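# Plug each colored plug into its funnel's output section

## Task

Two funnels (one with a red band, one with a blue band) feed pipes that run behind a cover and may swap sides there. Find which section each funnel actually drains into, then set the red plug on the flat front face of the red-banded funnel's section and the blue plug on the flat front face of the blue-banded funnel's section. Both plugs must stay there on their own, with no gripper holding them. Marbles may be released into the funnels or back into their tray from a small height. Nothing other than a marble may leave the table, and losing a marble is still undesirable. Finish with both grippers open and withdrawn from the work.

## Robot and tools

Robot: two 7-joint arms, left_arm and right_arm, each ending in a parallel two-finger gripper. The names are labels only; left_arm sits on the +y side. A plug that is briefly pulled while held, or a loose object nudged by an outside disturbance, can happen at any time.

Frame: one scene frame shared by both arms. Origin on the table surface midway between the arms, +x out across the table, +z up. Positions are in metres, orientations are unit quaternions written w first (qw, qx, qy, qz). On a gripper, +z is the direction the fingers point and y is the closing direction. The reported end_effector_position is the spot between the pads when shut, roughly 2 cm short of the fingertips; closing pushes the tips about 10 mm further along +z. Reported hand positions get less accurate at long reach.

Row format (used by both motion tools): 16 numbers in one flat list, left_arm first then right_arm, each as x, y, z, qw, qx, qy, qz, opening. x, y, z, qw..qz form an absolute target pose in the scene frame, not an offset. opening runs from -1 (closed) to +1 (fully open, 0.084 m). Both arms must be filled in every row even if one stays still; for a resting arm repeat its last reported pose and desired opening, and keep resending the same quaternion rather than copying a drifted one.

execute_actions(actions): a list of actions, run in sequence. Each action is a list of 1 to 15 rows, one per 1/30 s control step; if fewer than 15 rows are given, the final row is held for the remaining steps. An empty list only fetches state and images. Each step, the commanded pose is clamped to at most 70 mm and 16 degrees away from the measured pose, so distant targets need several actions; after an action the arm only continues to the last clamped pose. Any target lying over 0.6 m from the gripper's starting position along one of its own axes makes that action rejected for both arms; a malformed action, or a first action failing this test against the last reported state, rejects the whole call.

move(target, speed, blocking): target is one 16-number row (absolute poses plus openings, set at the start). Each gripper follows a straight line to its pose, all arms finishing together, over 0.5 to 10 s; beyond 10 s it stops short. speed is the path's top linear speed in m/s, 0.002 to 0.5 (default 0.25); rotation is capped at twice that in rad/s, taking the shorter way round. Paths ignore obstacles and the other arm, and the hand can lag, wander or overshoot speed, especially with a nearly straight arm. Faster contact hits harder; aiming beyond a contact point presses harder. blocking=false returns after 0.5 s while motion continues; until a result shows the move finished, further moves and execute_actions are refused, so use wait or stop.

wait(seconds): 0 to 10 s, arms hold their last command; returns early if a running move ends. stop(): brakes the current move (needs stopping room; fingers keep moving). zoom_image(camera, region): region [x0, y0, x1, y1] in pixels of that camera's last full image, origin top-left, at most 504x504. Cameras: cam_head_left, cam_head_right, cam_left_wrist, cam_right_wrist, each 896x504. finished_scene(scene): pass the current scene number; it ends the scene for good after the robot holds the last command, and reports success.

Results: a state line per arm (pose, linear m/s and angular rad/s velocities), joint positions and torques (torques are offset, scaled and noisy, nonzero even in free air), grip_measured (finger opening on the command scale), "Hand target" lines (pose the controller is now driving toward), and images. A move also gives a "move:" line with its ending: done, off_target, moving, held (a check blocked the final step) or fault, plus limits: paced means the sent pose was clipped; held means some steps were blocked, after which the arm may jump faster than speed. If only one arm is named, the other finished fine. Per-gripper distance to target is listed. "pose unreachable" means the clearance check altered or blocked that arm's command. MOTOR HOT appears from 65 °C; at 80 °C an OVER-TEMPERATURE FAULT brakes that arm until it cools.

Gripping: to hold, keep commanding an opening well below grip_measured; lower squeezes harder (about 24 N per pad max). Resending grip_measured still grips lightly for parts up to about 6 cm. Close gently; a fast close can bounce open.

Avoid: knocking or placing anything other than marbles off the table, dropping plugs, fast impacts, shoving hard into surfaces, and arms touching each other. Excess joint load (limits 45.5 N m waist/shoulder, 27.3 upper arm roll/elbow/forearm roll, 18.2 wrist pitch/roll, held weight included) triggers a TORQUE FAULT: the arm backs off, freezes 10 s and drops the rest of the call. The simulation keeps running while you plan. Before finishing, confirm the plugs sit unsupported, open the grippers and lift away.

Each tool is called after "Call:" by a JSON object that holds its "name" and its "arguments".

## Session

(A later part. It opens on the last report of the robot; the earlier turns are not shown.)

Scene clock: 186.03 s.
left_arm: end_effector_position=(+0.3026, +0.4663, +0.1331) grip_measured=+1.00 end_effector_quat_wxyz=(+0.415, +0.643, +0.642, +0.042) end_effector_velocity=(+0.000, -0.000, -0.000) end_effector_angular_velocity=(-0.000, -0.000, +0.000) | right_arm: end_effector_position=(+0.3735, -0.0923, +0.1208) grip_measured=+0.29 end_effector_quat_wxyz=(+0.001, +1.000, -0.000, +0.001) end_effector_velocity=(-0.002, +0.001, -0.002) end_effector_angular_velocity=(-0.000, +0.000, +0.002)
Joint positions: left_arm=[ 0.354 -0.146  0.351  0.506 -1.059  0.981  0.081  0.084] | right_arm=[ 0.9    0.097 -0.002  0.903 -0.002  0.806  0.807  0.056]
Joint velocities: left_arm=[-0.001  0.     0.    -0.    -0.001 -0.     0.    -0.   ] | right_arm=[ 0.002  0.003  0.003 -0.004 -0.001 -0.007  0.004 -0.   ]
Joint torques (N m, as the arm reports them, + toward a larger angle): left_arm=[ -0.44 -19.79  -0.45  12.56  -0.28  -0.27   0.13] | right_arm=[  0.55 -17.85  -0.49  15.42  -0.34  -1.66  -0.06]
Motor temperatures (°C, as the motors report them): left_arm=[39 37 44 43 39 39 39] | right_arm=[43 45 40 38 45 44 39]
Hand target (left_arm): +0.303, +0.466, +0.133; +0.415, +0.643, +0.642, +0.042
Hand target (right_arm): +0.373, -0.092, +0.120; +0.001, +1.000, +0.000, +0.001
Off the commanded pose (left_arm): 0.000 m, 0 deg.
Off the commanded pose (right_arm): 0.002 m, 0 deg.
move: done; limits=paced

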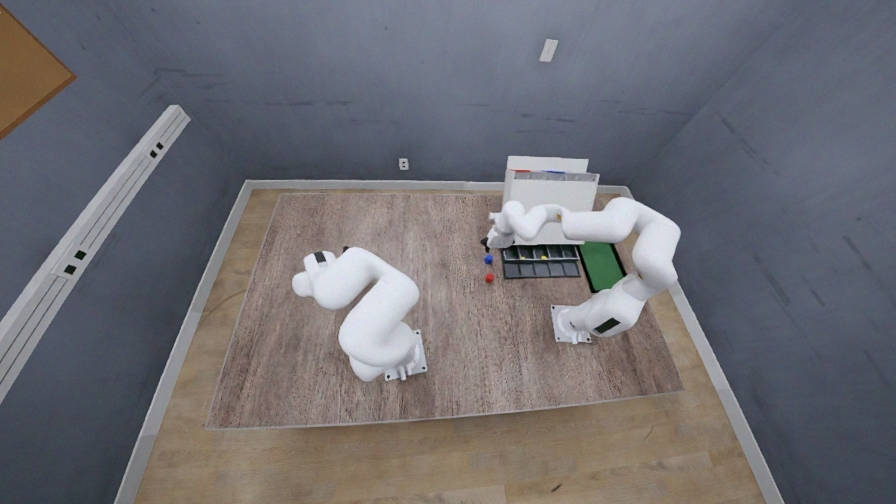

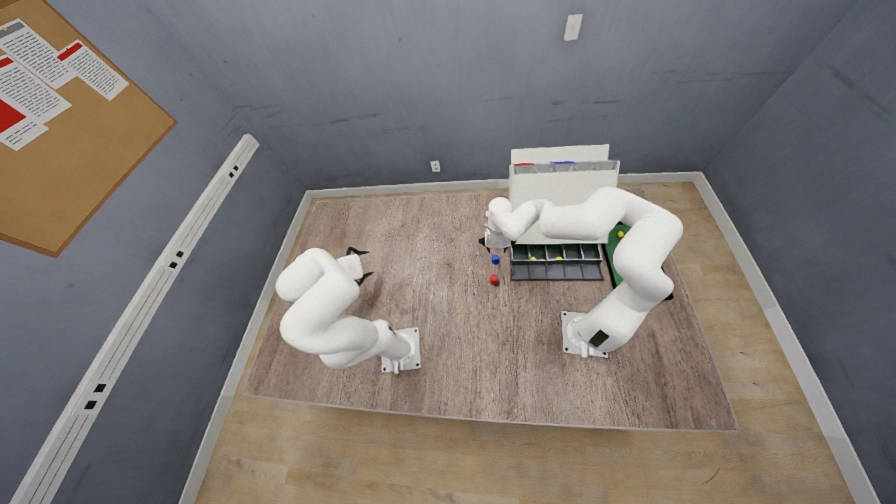

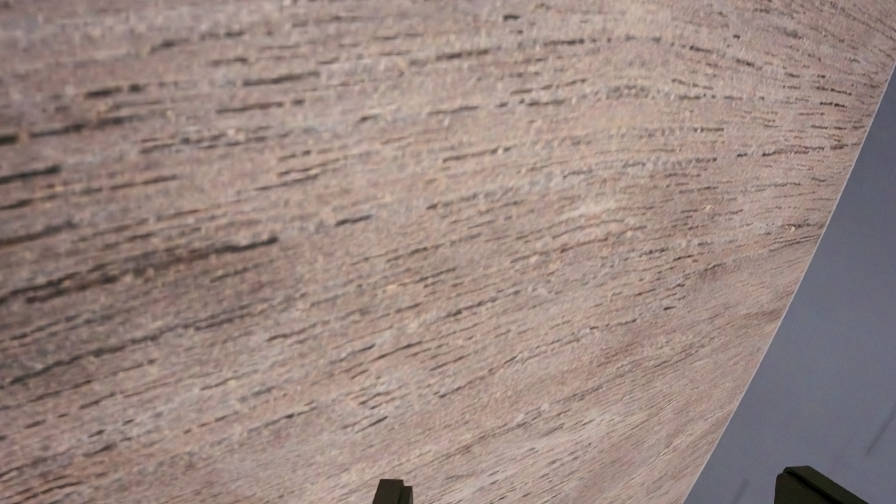

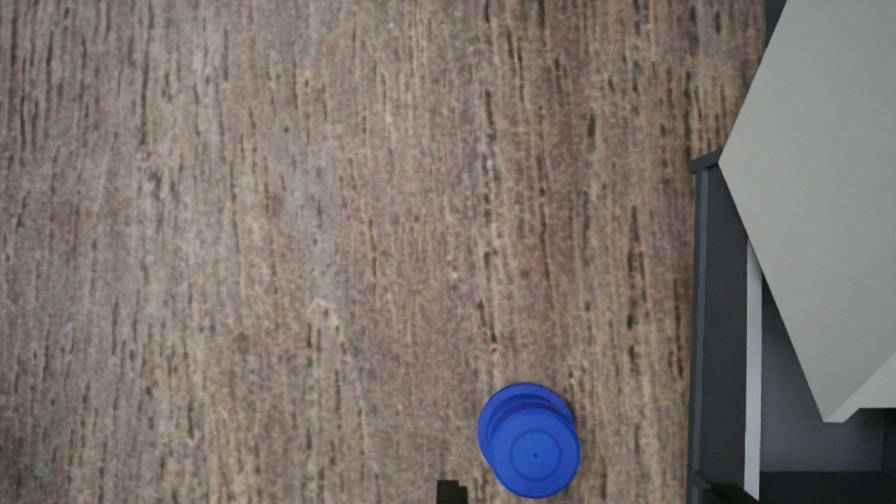

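Call:
{"name": "move", "arguments": {"target": [0.3026,0.4663,0.1331,0.415,0.643,0.642,0.042,1,0.368,-0.091,0.034,0,1,0,0,0.2], "speed": 0.12}}

Call:
{"name": "zoom_image", "arguments": {"camera": "cam_head_left", "region": [460, 210, 600, 300]}}

Scene clock: 196.97 s.
left_arm: end_effector_position=(+0.3026, +0.4663, +0.1331) grip_measured=+1.00 end_effector_quat_wxyz=(+0.415, +0.643, +0.642, +0.042) end_effector_velocity=(+0.000, +0.000, +0.000) end_effector_angular_velocity=(+0.001, -0.001, -0.001) | right_arm: end_effector_position=(+0.3679, -0.0912, +0.0345) grip_measured=+0.19 end_effector_quat_wxyz=(-0.000, +1.000, -0.000, +0.000) end_effector_velocity=(-0.000, -0.000, -0.003) end_effector_angular_velocity=(-0.001, +0.001, -0.001)
Joint positions: left_arm=[ 0.354 -0.146  0.351  0.506 -1.059  0.981  0.081  0.084] | right_arm=[ 0.906  0.276  0.003  0.837 -0.002  0.561  0.816  0.052]
Joint velocities: left_arm=[-0.001  0.     0.     0.001 -0.    -0.001  0.     0.   ] | right_arm=[-0.     0.006  0.001 -0.    -0.    -0.005  0.001 -0.   ]
Joint torques (N m, as the arm reports them, + toward a larger angle): left_arm=[  0.12 -19.63  -0.41  12.53  -0.27  -0.48   0.09] | right_arm=[  1.59 -18.93  -0.6   13.74  -0.26  -1.47  -0.01]
Motor temperatures (°C, as the motors report them): left_arm=[39 37 44 43 39 39 39] | right_arm=[43 45 40 38 45 44 39]
Hand target (left_arm): +0.303, +0.466, +0.133; +0.415, +0.643, +0.642, +0.042
Hand target (right_arm): +0.368, -0.091, +0.034; +0.000, +1.000, +0.000, +0.000
Off the commanded pose (left_arm): 0.000 m, 0 deg.
Off the commanded pose (right_arm): 0.001 m, 0 deg.
move: done

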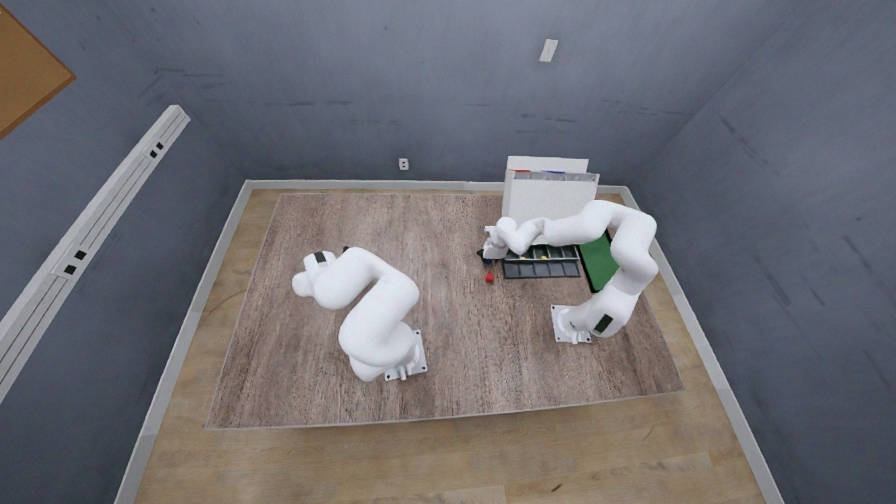

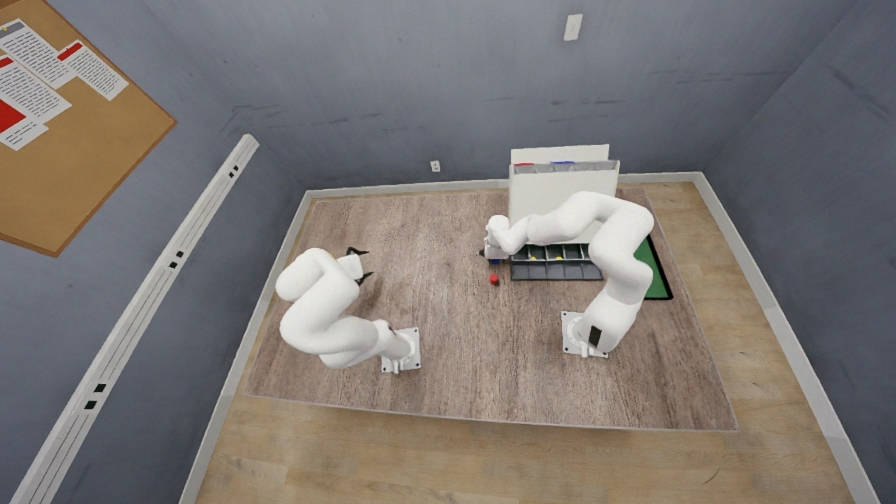

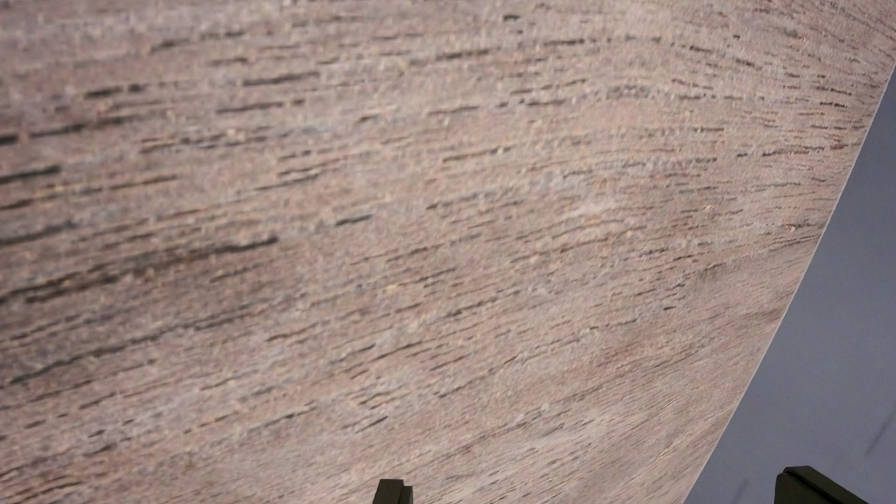

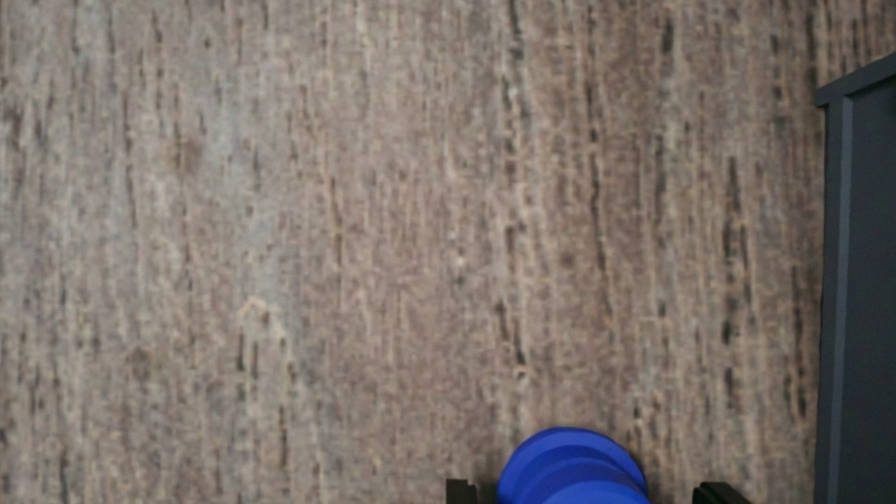

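Region (460, 210, 600, 300) of cam_head_left's 896x504 image, scaled by 3.600, with more detail than that image has; it fills the top 324 rows of this view, and the rest is white.

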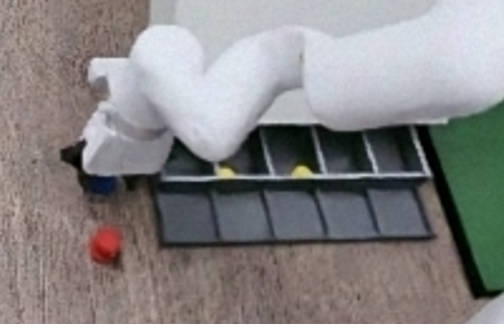

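Call:
{"name": "move", "arguments": {"target": [0.3026,0.4663,0.1331,0.415,0.643,0.642,0.042,1,0.368,-0.091,0.034,0,1,0,0,-0.6]}}

Call:
{"name": "move", "arguments": {"target": [0.3026,0.4663,0.1331,0.415,0.643,0.642,0.042,1,0.33,-0.10,0.095,0,1,0,0,-0.6], "speed": 0.2}}

Call:
{"name": "move", "arguments": {"target": [0.3026,0.4663,0.1331,0.415,0.643,0.642,0.042,1,0.311,-0.277,0.085,0,1,0,0,-0.6], "speed": 0.3}}

Scene clock: 205.97 s.
left_arm: end_effector_position=(+0.3026, +0.4663, +0.1331) grip_measured=+1.00 end_effector_quat_wxyz=(+0.415, +0.643, +0.642, +0.042) end_effector_velocity=(+0.000, +0.001, +0.000) end_effector_angular_velocity=(+0.000, -0.000, +0.003) | right_arm: end_effector_position=(+0.3680, -0.0911, +0.0340) grip_measured=-0.33 end_effector_quat_wxyz=(+0.000, +1.000, -0.000, -0.000) end_effector_velocity=(-0.000, +0.000, +0.000) end_effector_angular_velocity=(+0.001, -0.000, +0.000)
Joint positions: left_arm=[ 0.354 -0.146  0.351  0.506 -1.059  0.981  0.081  0.084] | right_arm=[ 0.906  0.277  0.003  0.838 -0.001  0.561  0.816  0.03 ]
Joint velocities: left_arm=[ 0.001  0.    -0.     0.    -0.001 -0.001 -0.001 -0.   ] | right_arm=[-0.     0.     0.001  0.     0.    -0.     0.     0.   ]
Joint torques (N m, as the arm reports them, + toward a larger angle): left_arm=[ -0.29 -19.56  -0.1   12.57  -0.25  -0.34  -0.12] | right_arm=[  0.26 -18.85  -0.16  13.66  -0.05  -2.    -0.19]
Motor temperatures (°C, as the motors report them): left_arm=[39 37 44 43 39 39 39] | right_arm=[43 45 40 38 45 44 39]
Hand target (left_arm): +0.303, +0.466, +0.133; +0.415, +0.643, +0.642, +0.042
Hand target (right_arm): +0.368, -0.091, +0.034; +0.000, +1.000, +0.000, +0.000
Off the commanded pose (left_arm): 0.000 m, 0 deg.
Off the commanded pose (right_arm): 0.000 m, 0 deg.
move: done

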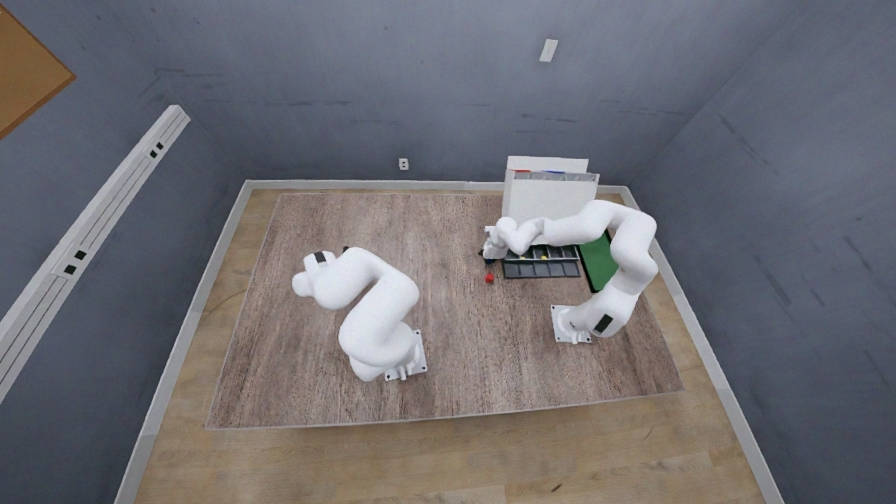

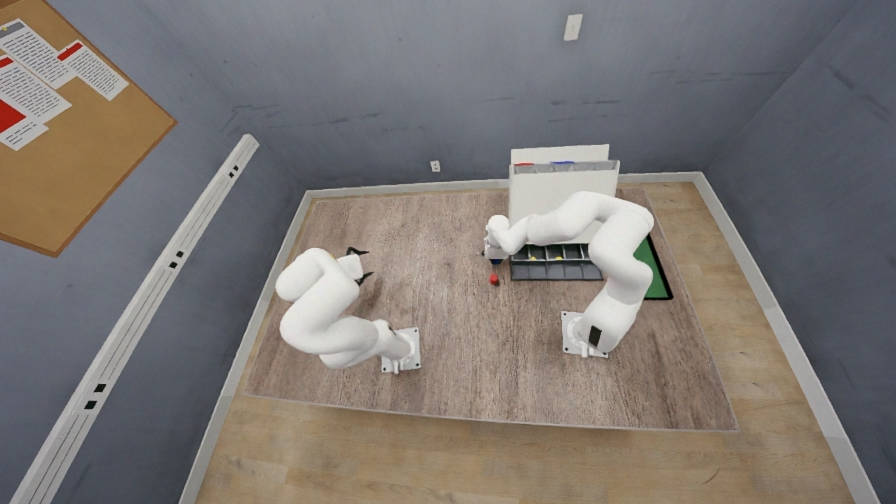

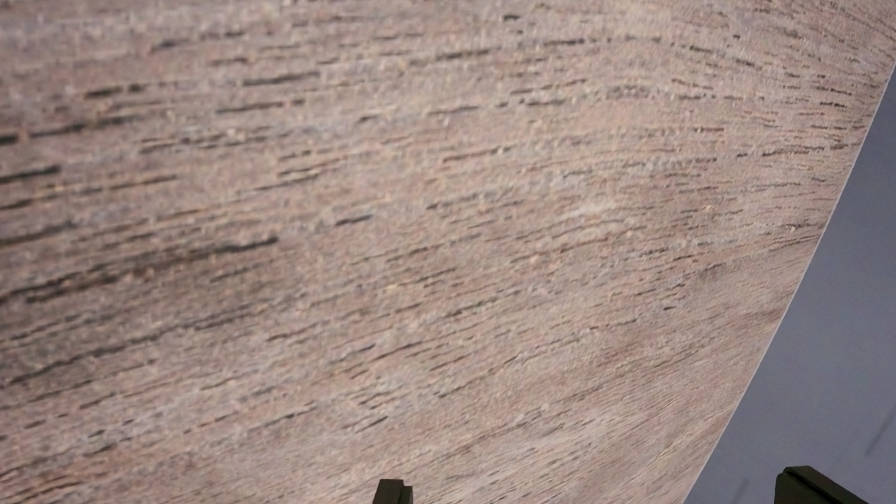

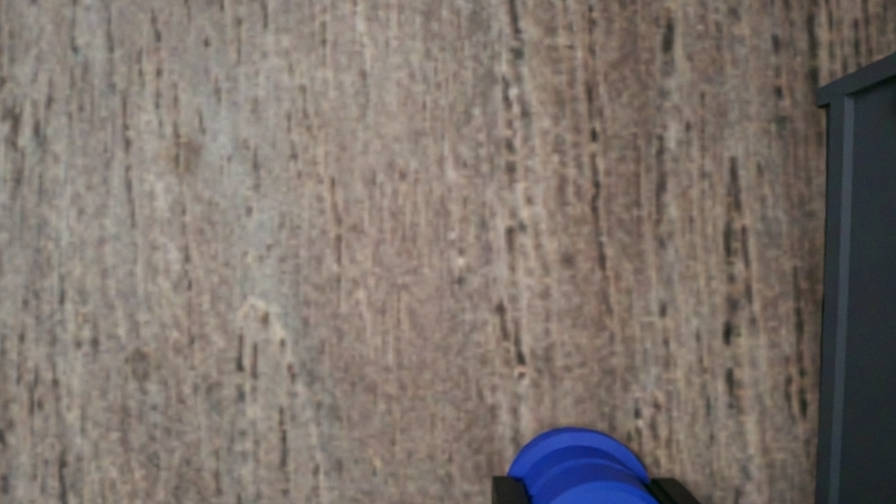

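Scene clock: 207.00 s.
left_arm: end_effector_position=(+0.3026, +0.4663, +0.1331) grip_measured=+1.00 end_effector_quat_wxyz=(+0.415, +0.643, +0.642, +0.042) end_effector_velocity=(-0.000, +0.000, -0.000) end_effector_angular_velocity=(+0.000, +0.001, +0.000) | right_arm: end_effector_position=(+0.3303, -0.1000, +0.0947) grip_measured=-0.33 end_effector_quat_wxyz=(+0.000, +1.000, -0.000, -0.000) end_effector_velocity=(-0.001, +0.000, +0.003) end_effector_angular_velocity=(+0.001, -0.001, +0.001)
Joint positions: left_arm=[ 0.354 -0.146  0.351  0.506 -1.059  0.981  0.081  0.084] | right_arm=[ 0.935  0.047  0.024  0.75  -0.002  0.704  0.867  0.03 ]
Joint velocities: left_arm=[ 0.001  0.     0.     0.     0.001 -0.    -0.     0.   ] | right_arm=[ 0.001 -0.008  0.001 -0.002  0.     0.005  0.001 -0.   ]
Joint torques (N m, as the arm reports them, + toward a larger angle): left_arm=[  0.32 -19.5   -0.23  12.71  -0.56  -0.25   0.21] | right_arm=[  0.9  -15.89  -0.29  15.12  -0.5   -1.56  -0.09]
Motor temperatures (°C, as the motors report them): left_arm=[39 37 44 43 39 39 39] | right_arm=[43 45 40 38 45 44 39]
Hand target (left_arm): +0.303, +0.466, +0.133; +0.415, +0.643, +0.642, +0.042
Hand target (right_arm): +0.330, -0.100, +0.095; +0.000, +1.000, -0.000, +0.000
Off the commanded pose (left_arm): 0.000 m, 0 deg.
Off the commanded pose (right_arm): 0.000 m, 0 deg.
move: done

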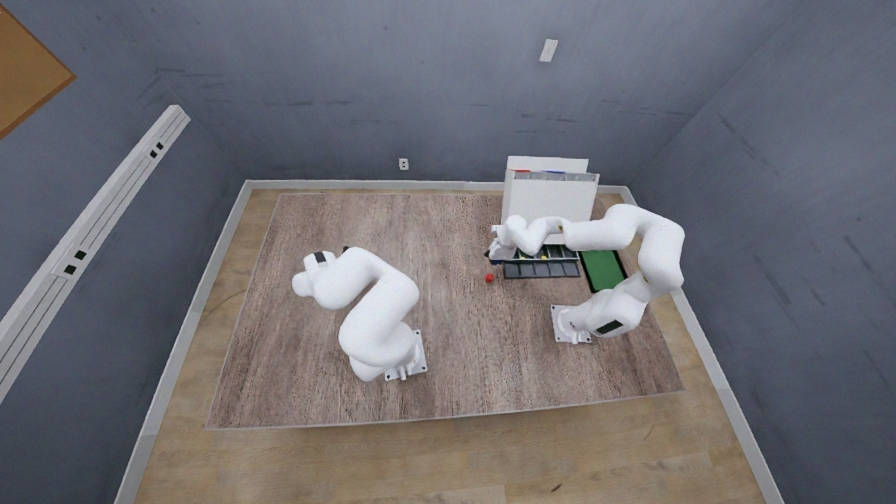

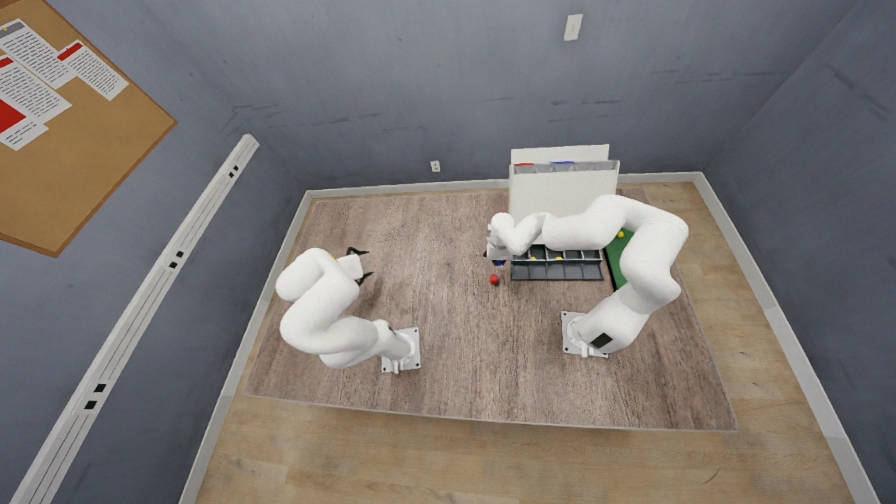

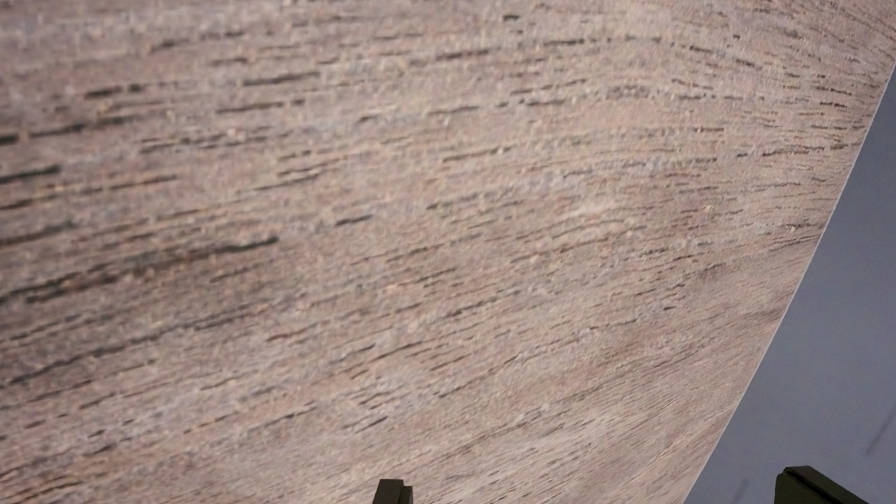

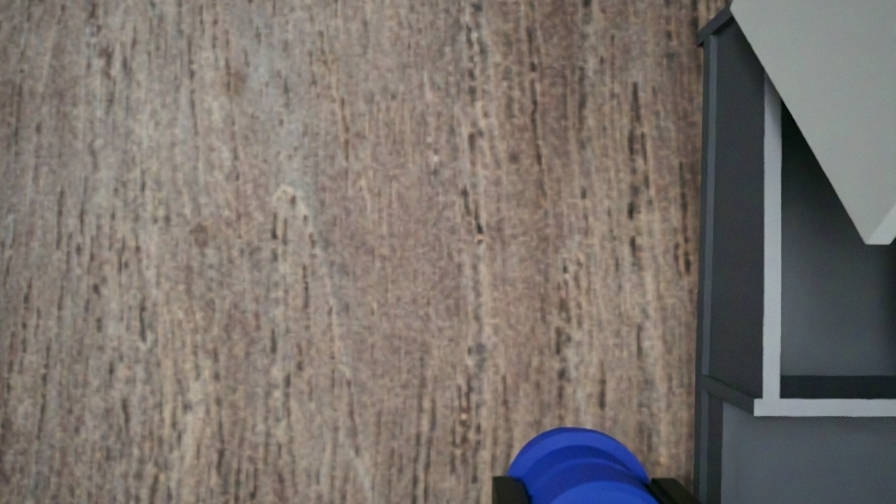

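Scene clock: 208.37 s.
left_arm: end_effector_position=(+0.3026, +0.4663, +0.1331) grip_measured=+1.00 end_effector_quat_wxyz=(+0.415, +0.643, +0.642, +0.042) end_effector_velocity=(-0.000, +0.000, -0.000) end_effector_angular_velocity=(+0.001, +0.001, +0.000) | right_arm: end_effector_position=(+0.3108, -0.2763, +0.0852) grip_measured=-0.33 end_effector_quat_wxyz=(-0.001, +1.000, +0.000, -0.001) end_effector_velocity=(-0.000, -0.002, +0.001) end_effector_angular_velocity=(+0.001, +0.000, -0.000)
Joint positions: left_arm=[ 0.354 -0.146  0.351  0.506 -1.059  0.981  0.081  0.084] | right_arm=[ 0.751 -0.363 -0.154  0.301 -0.086  0.663  0.581  0.03 ]
Joint velocities: left_arm=[ 0.    -0.    -0.    -0.     0.    -0.001 -0.    -0.   ] | right_arm=[-0.004 -0.009 -0.004 -0.004 -0.002  0.004 -0.005  0.   ]
Joint torques (N m, as the arm reports them, + toward a larger angle): left_arm=[  0.32 -19.89  -0.74  12.51   0.1   -0.39  -0.02] | right_arm=[ 1.18 -7.44  0.64 14.84 -0.17 -1.59  0.2 ]
Motor temperatures (°C, as the motors report them): left_arm=[39 37 44 43 39 39 39] | right_arm=[43 45 40 38 45 44 39]
Hand target (left_arm): +0.303, +0.466, +0.133; +0.415, +0.643, +0.642, +0.042
Hand target (right_arm): +0.311, -0.277, +0.085; -0.001, +1.000, +0.000, -0.001
Off the commanded pose (left_arm): 0.000 m, 0 deg.
Off the commanded pose (right_arm): 0.001 m, 0 deg.
move: done

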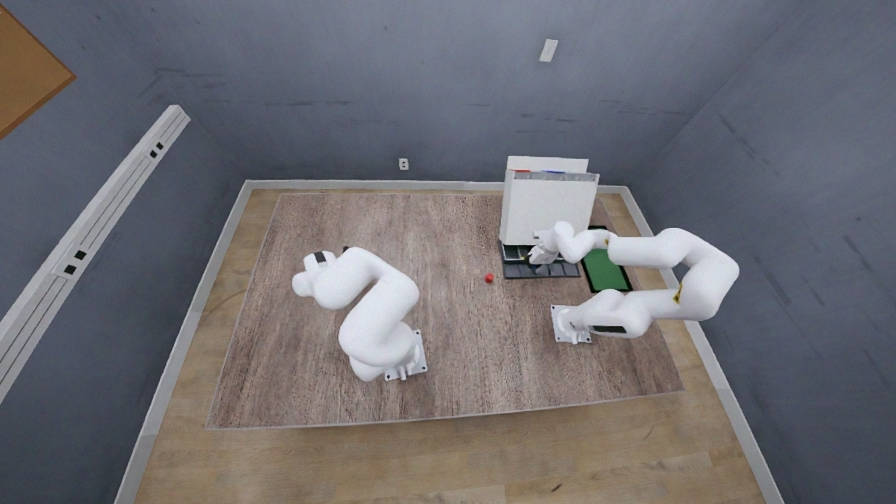

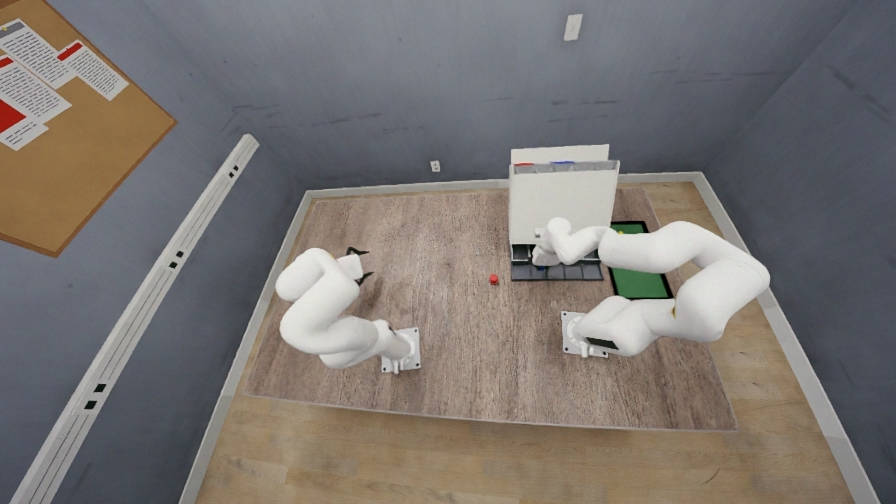

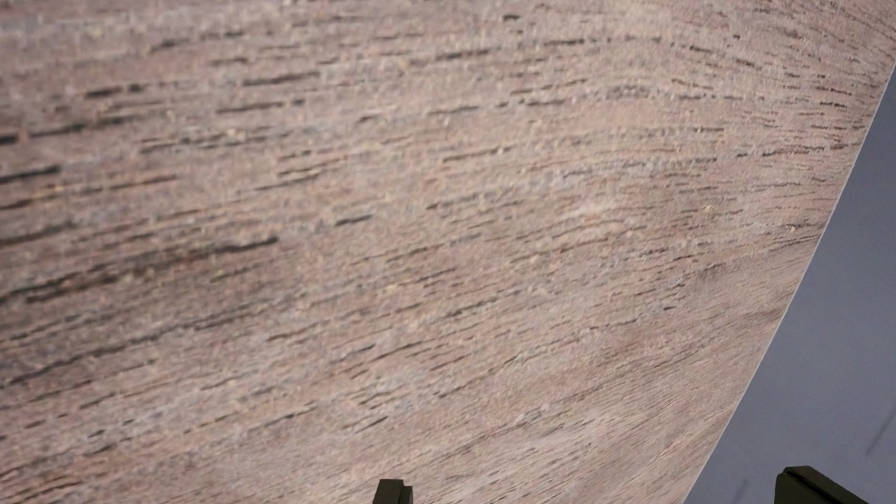

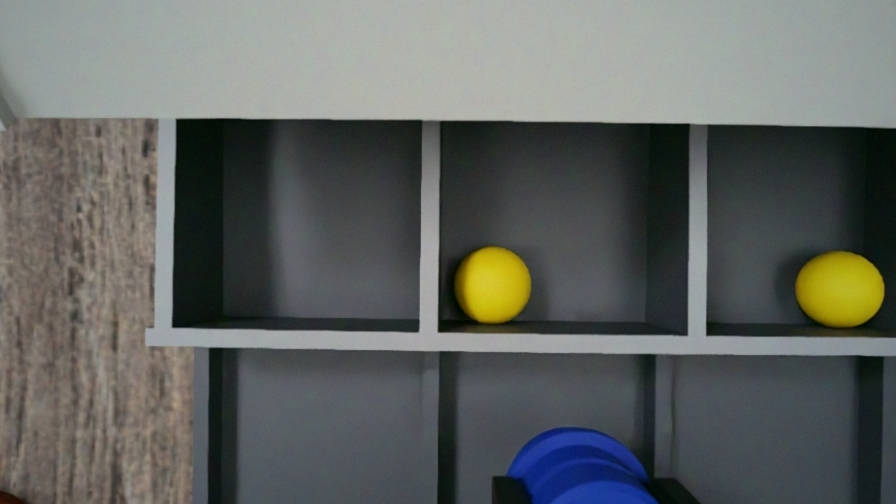

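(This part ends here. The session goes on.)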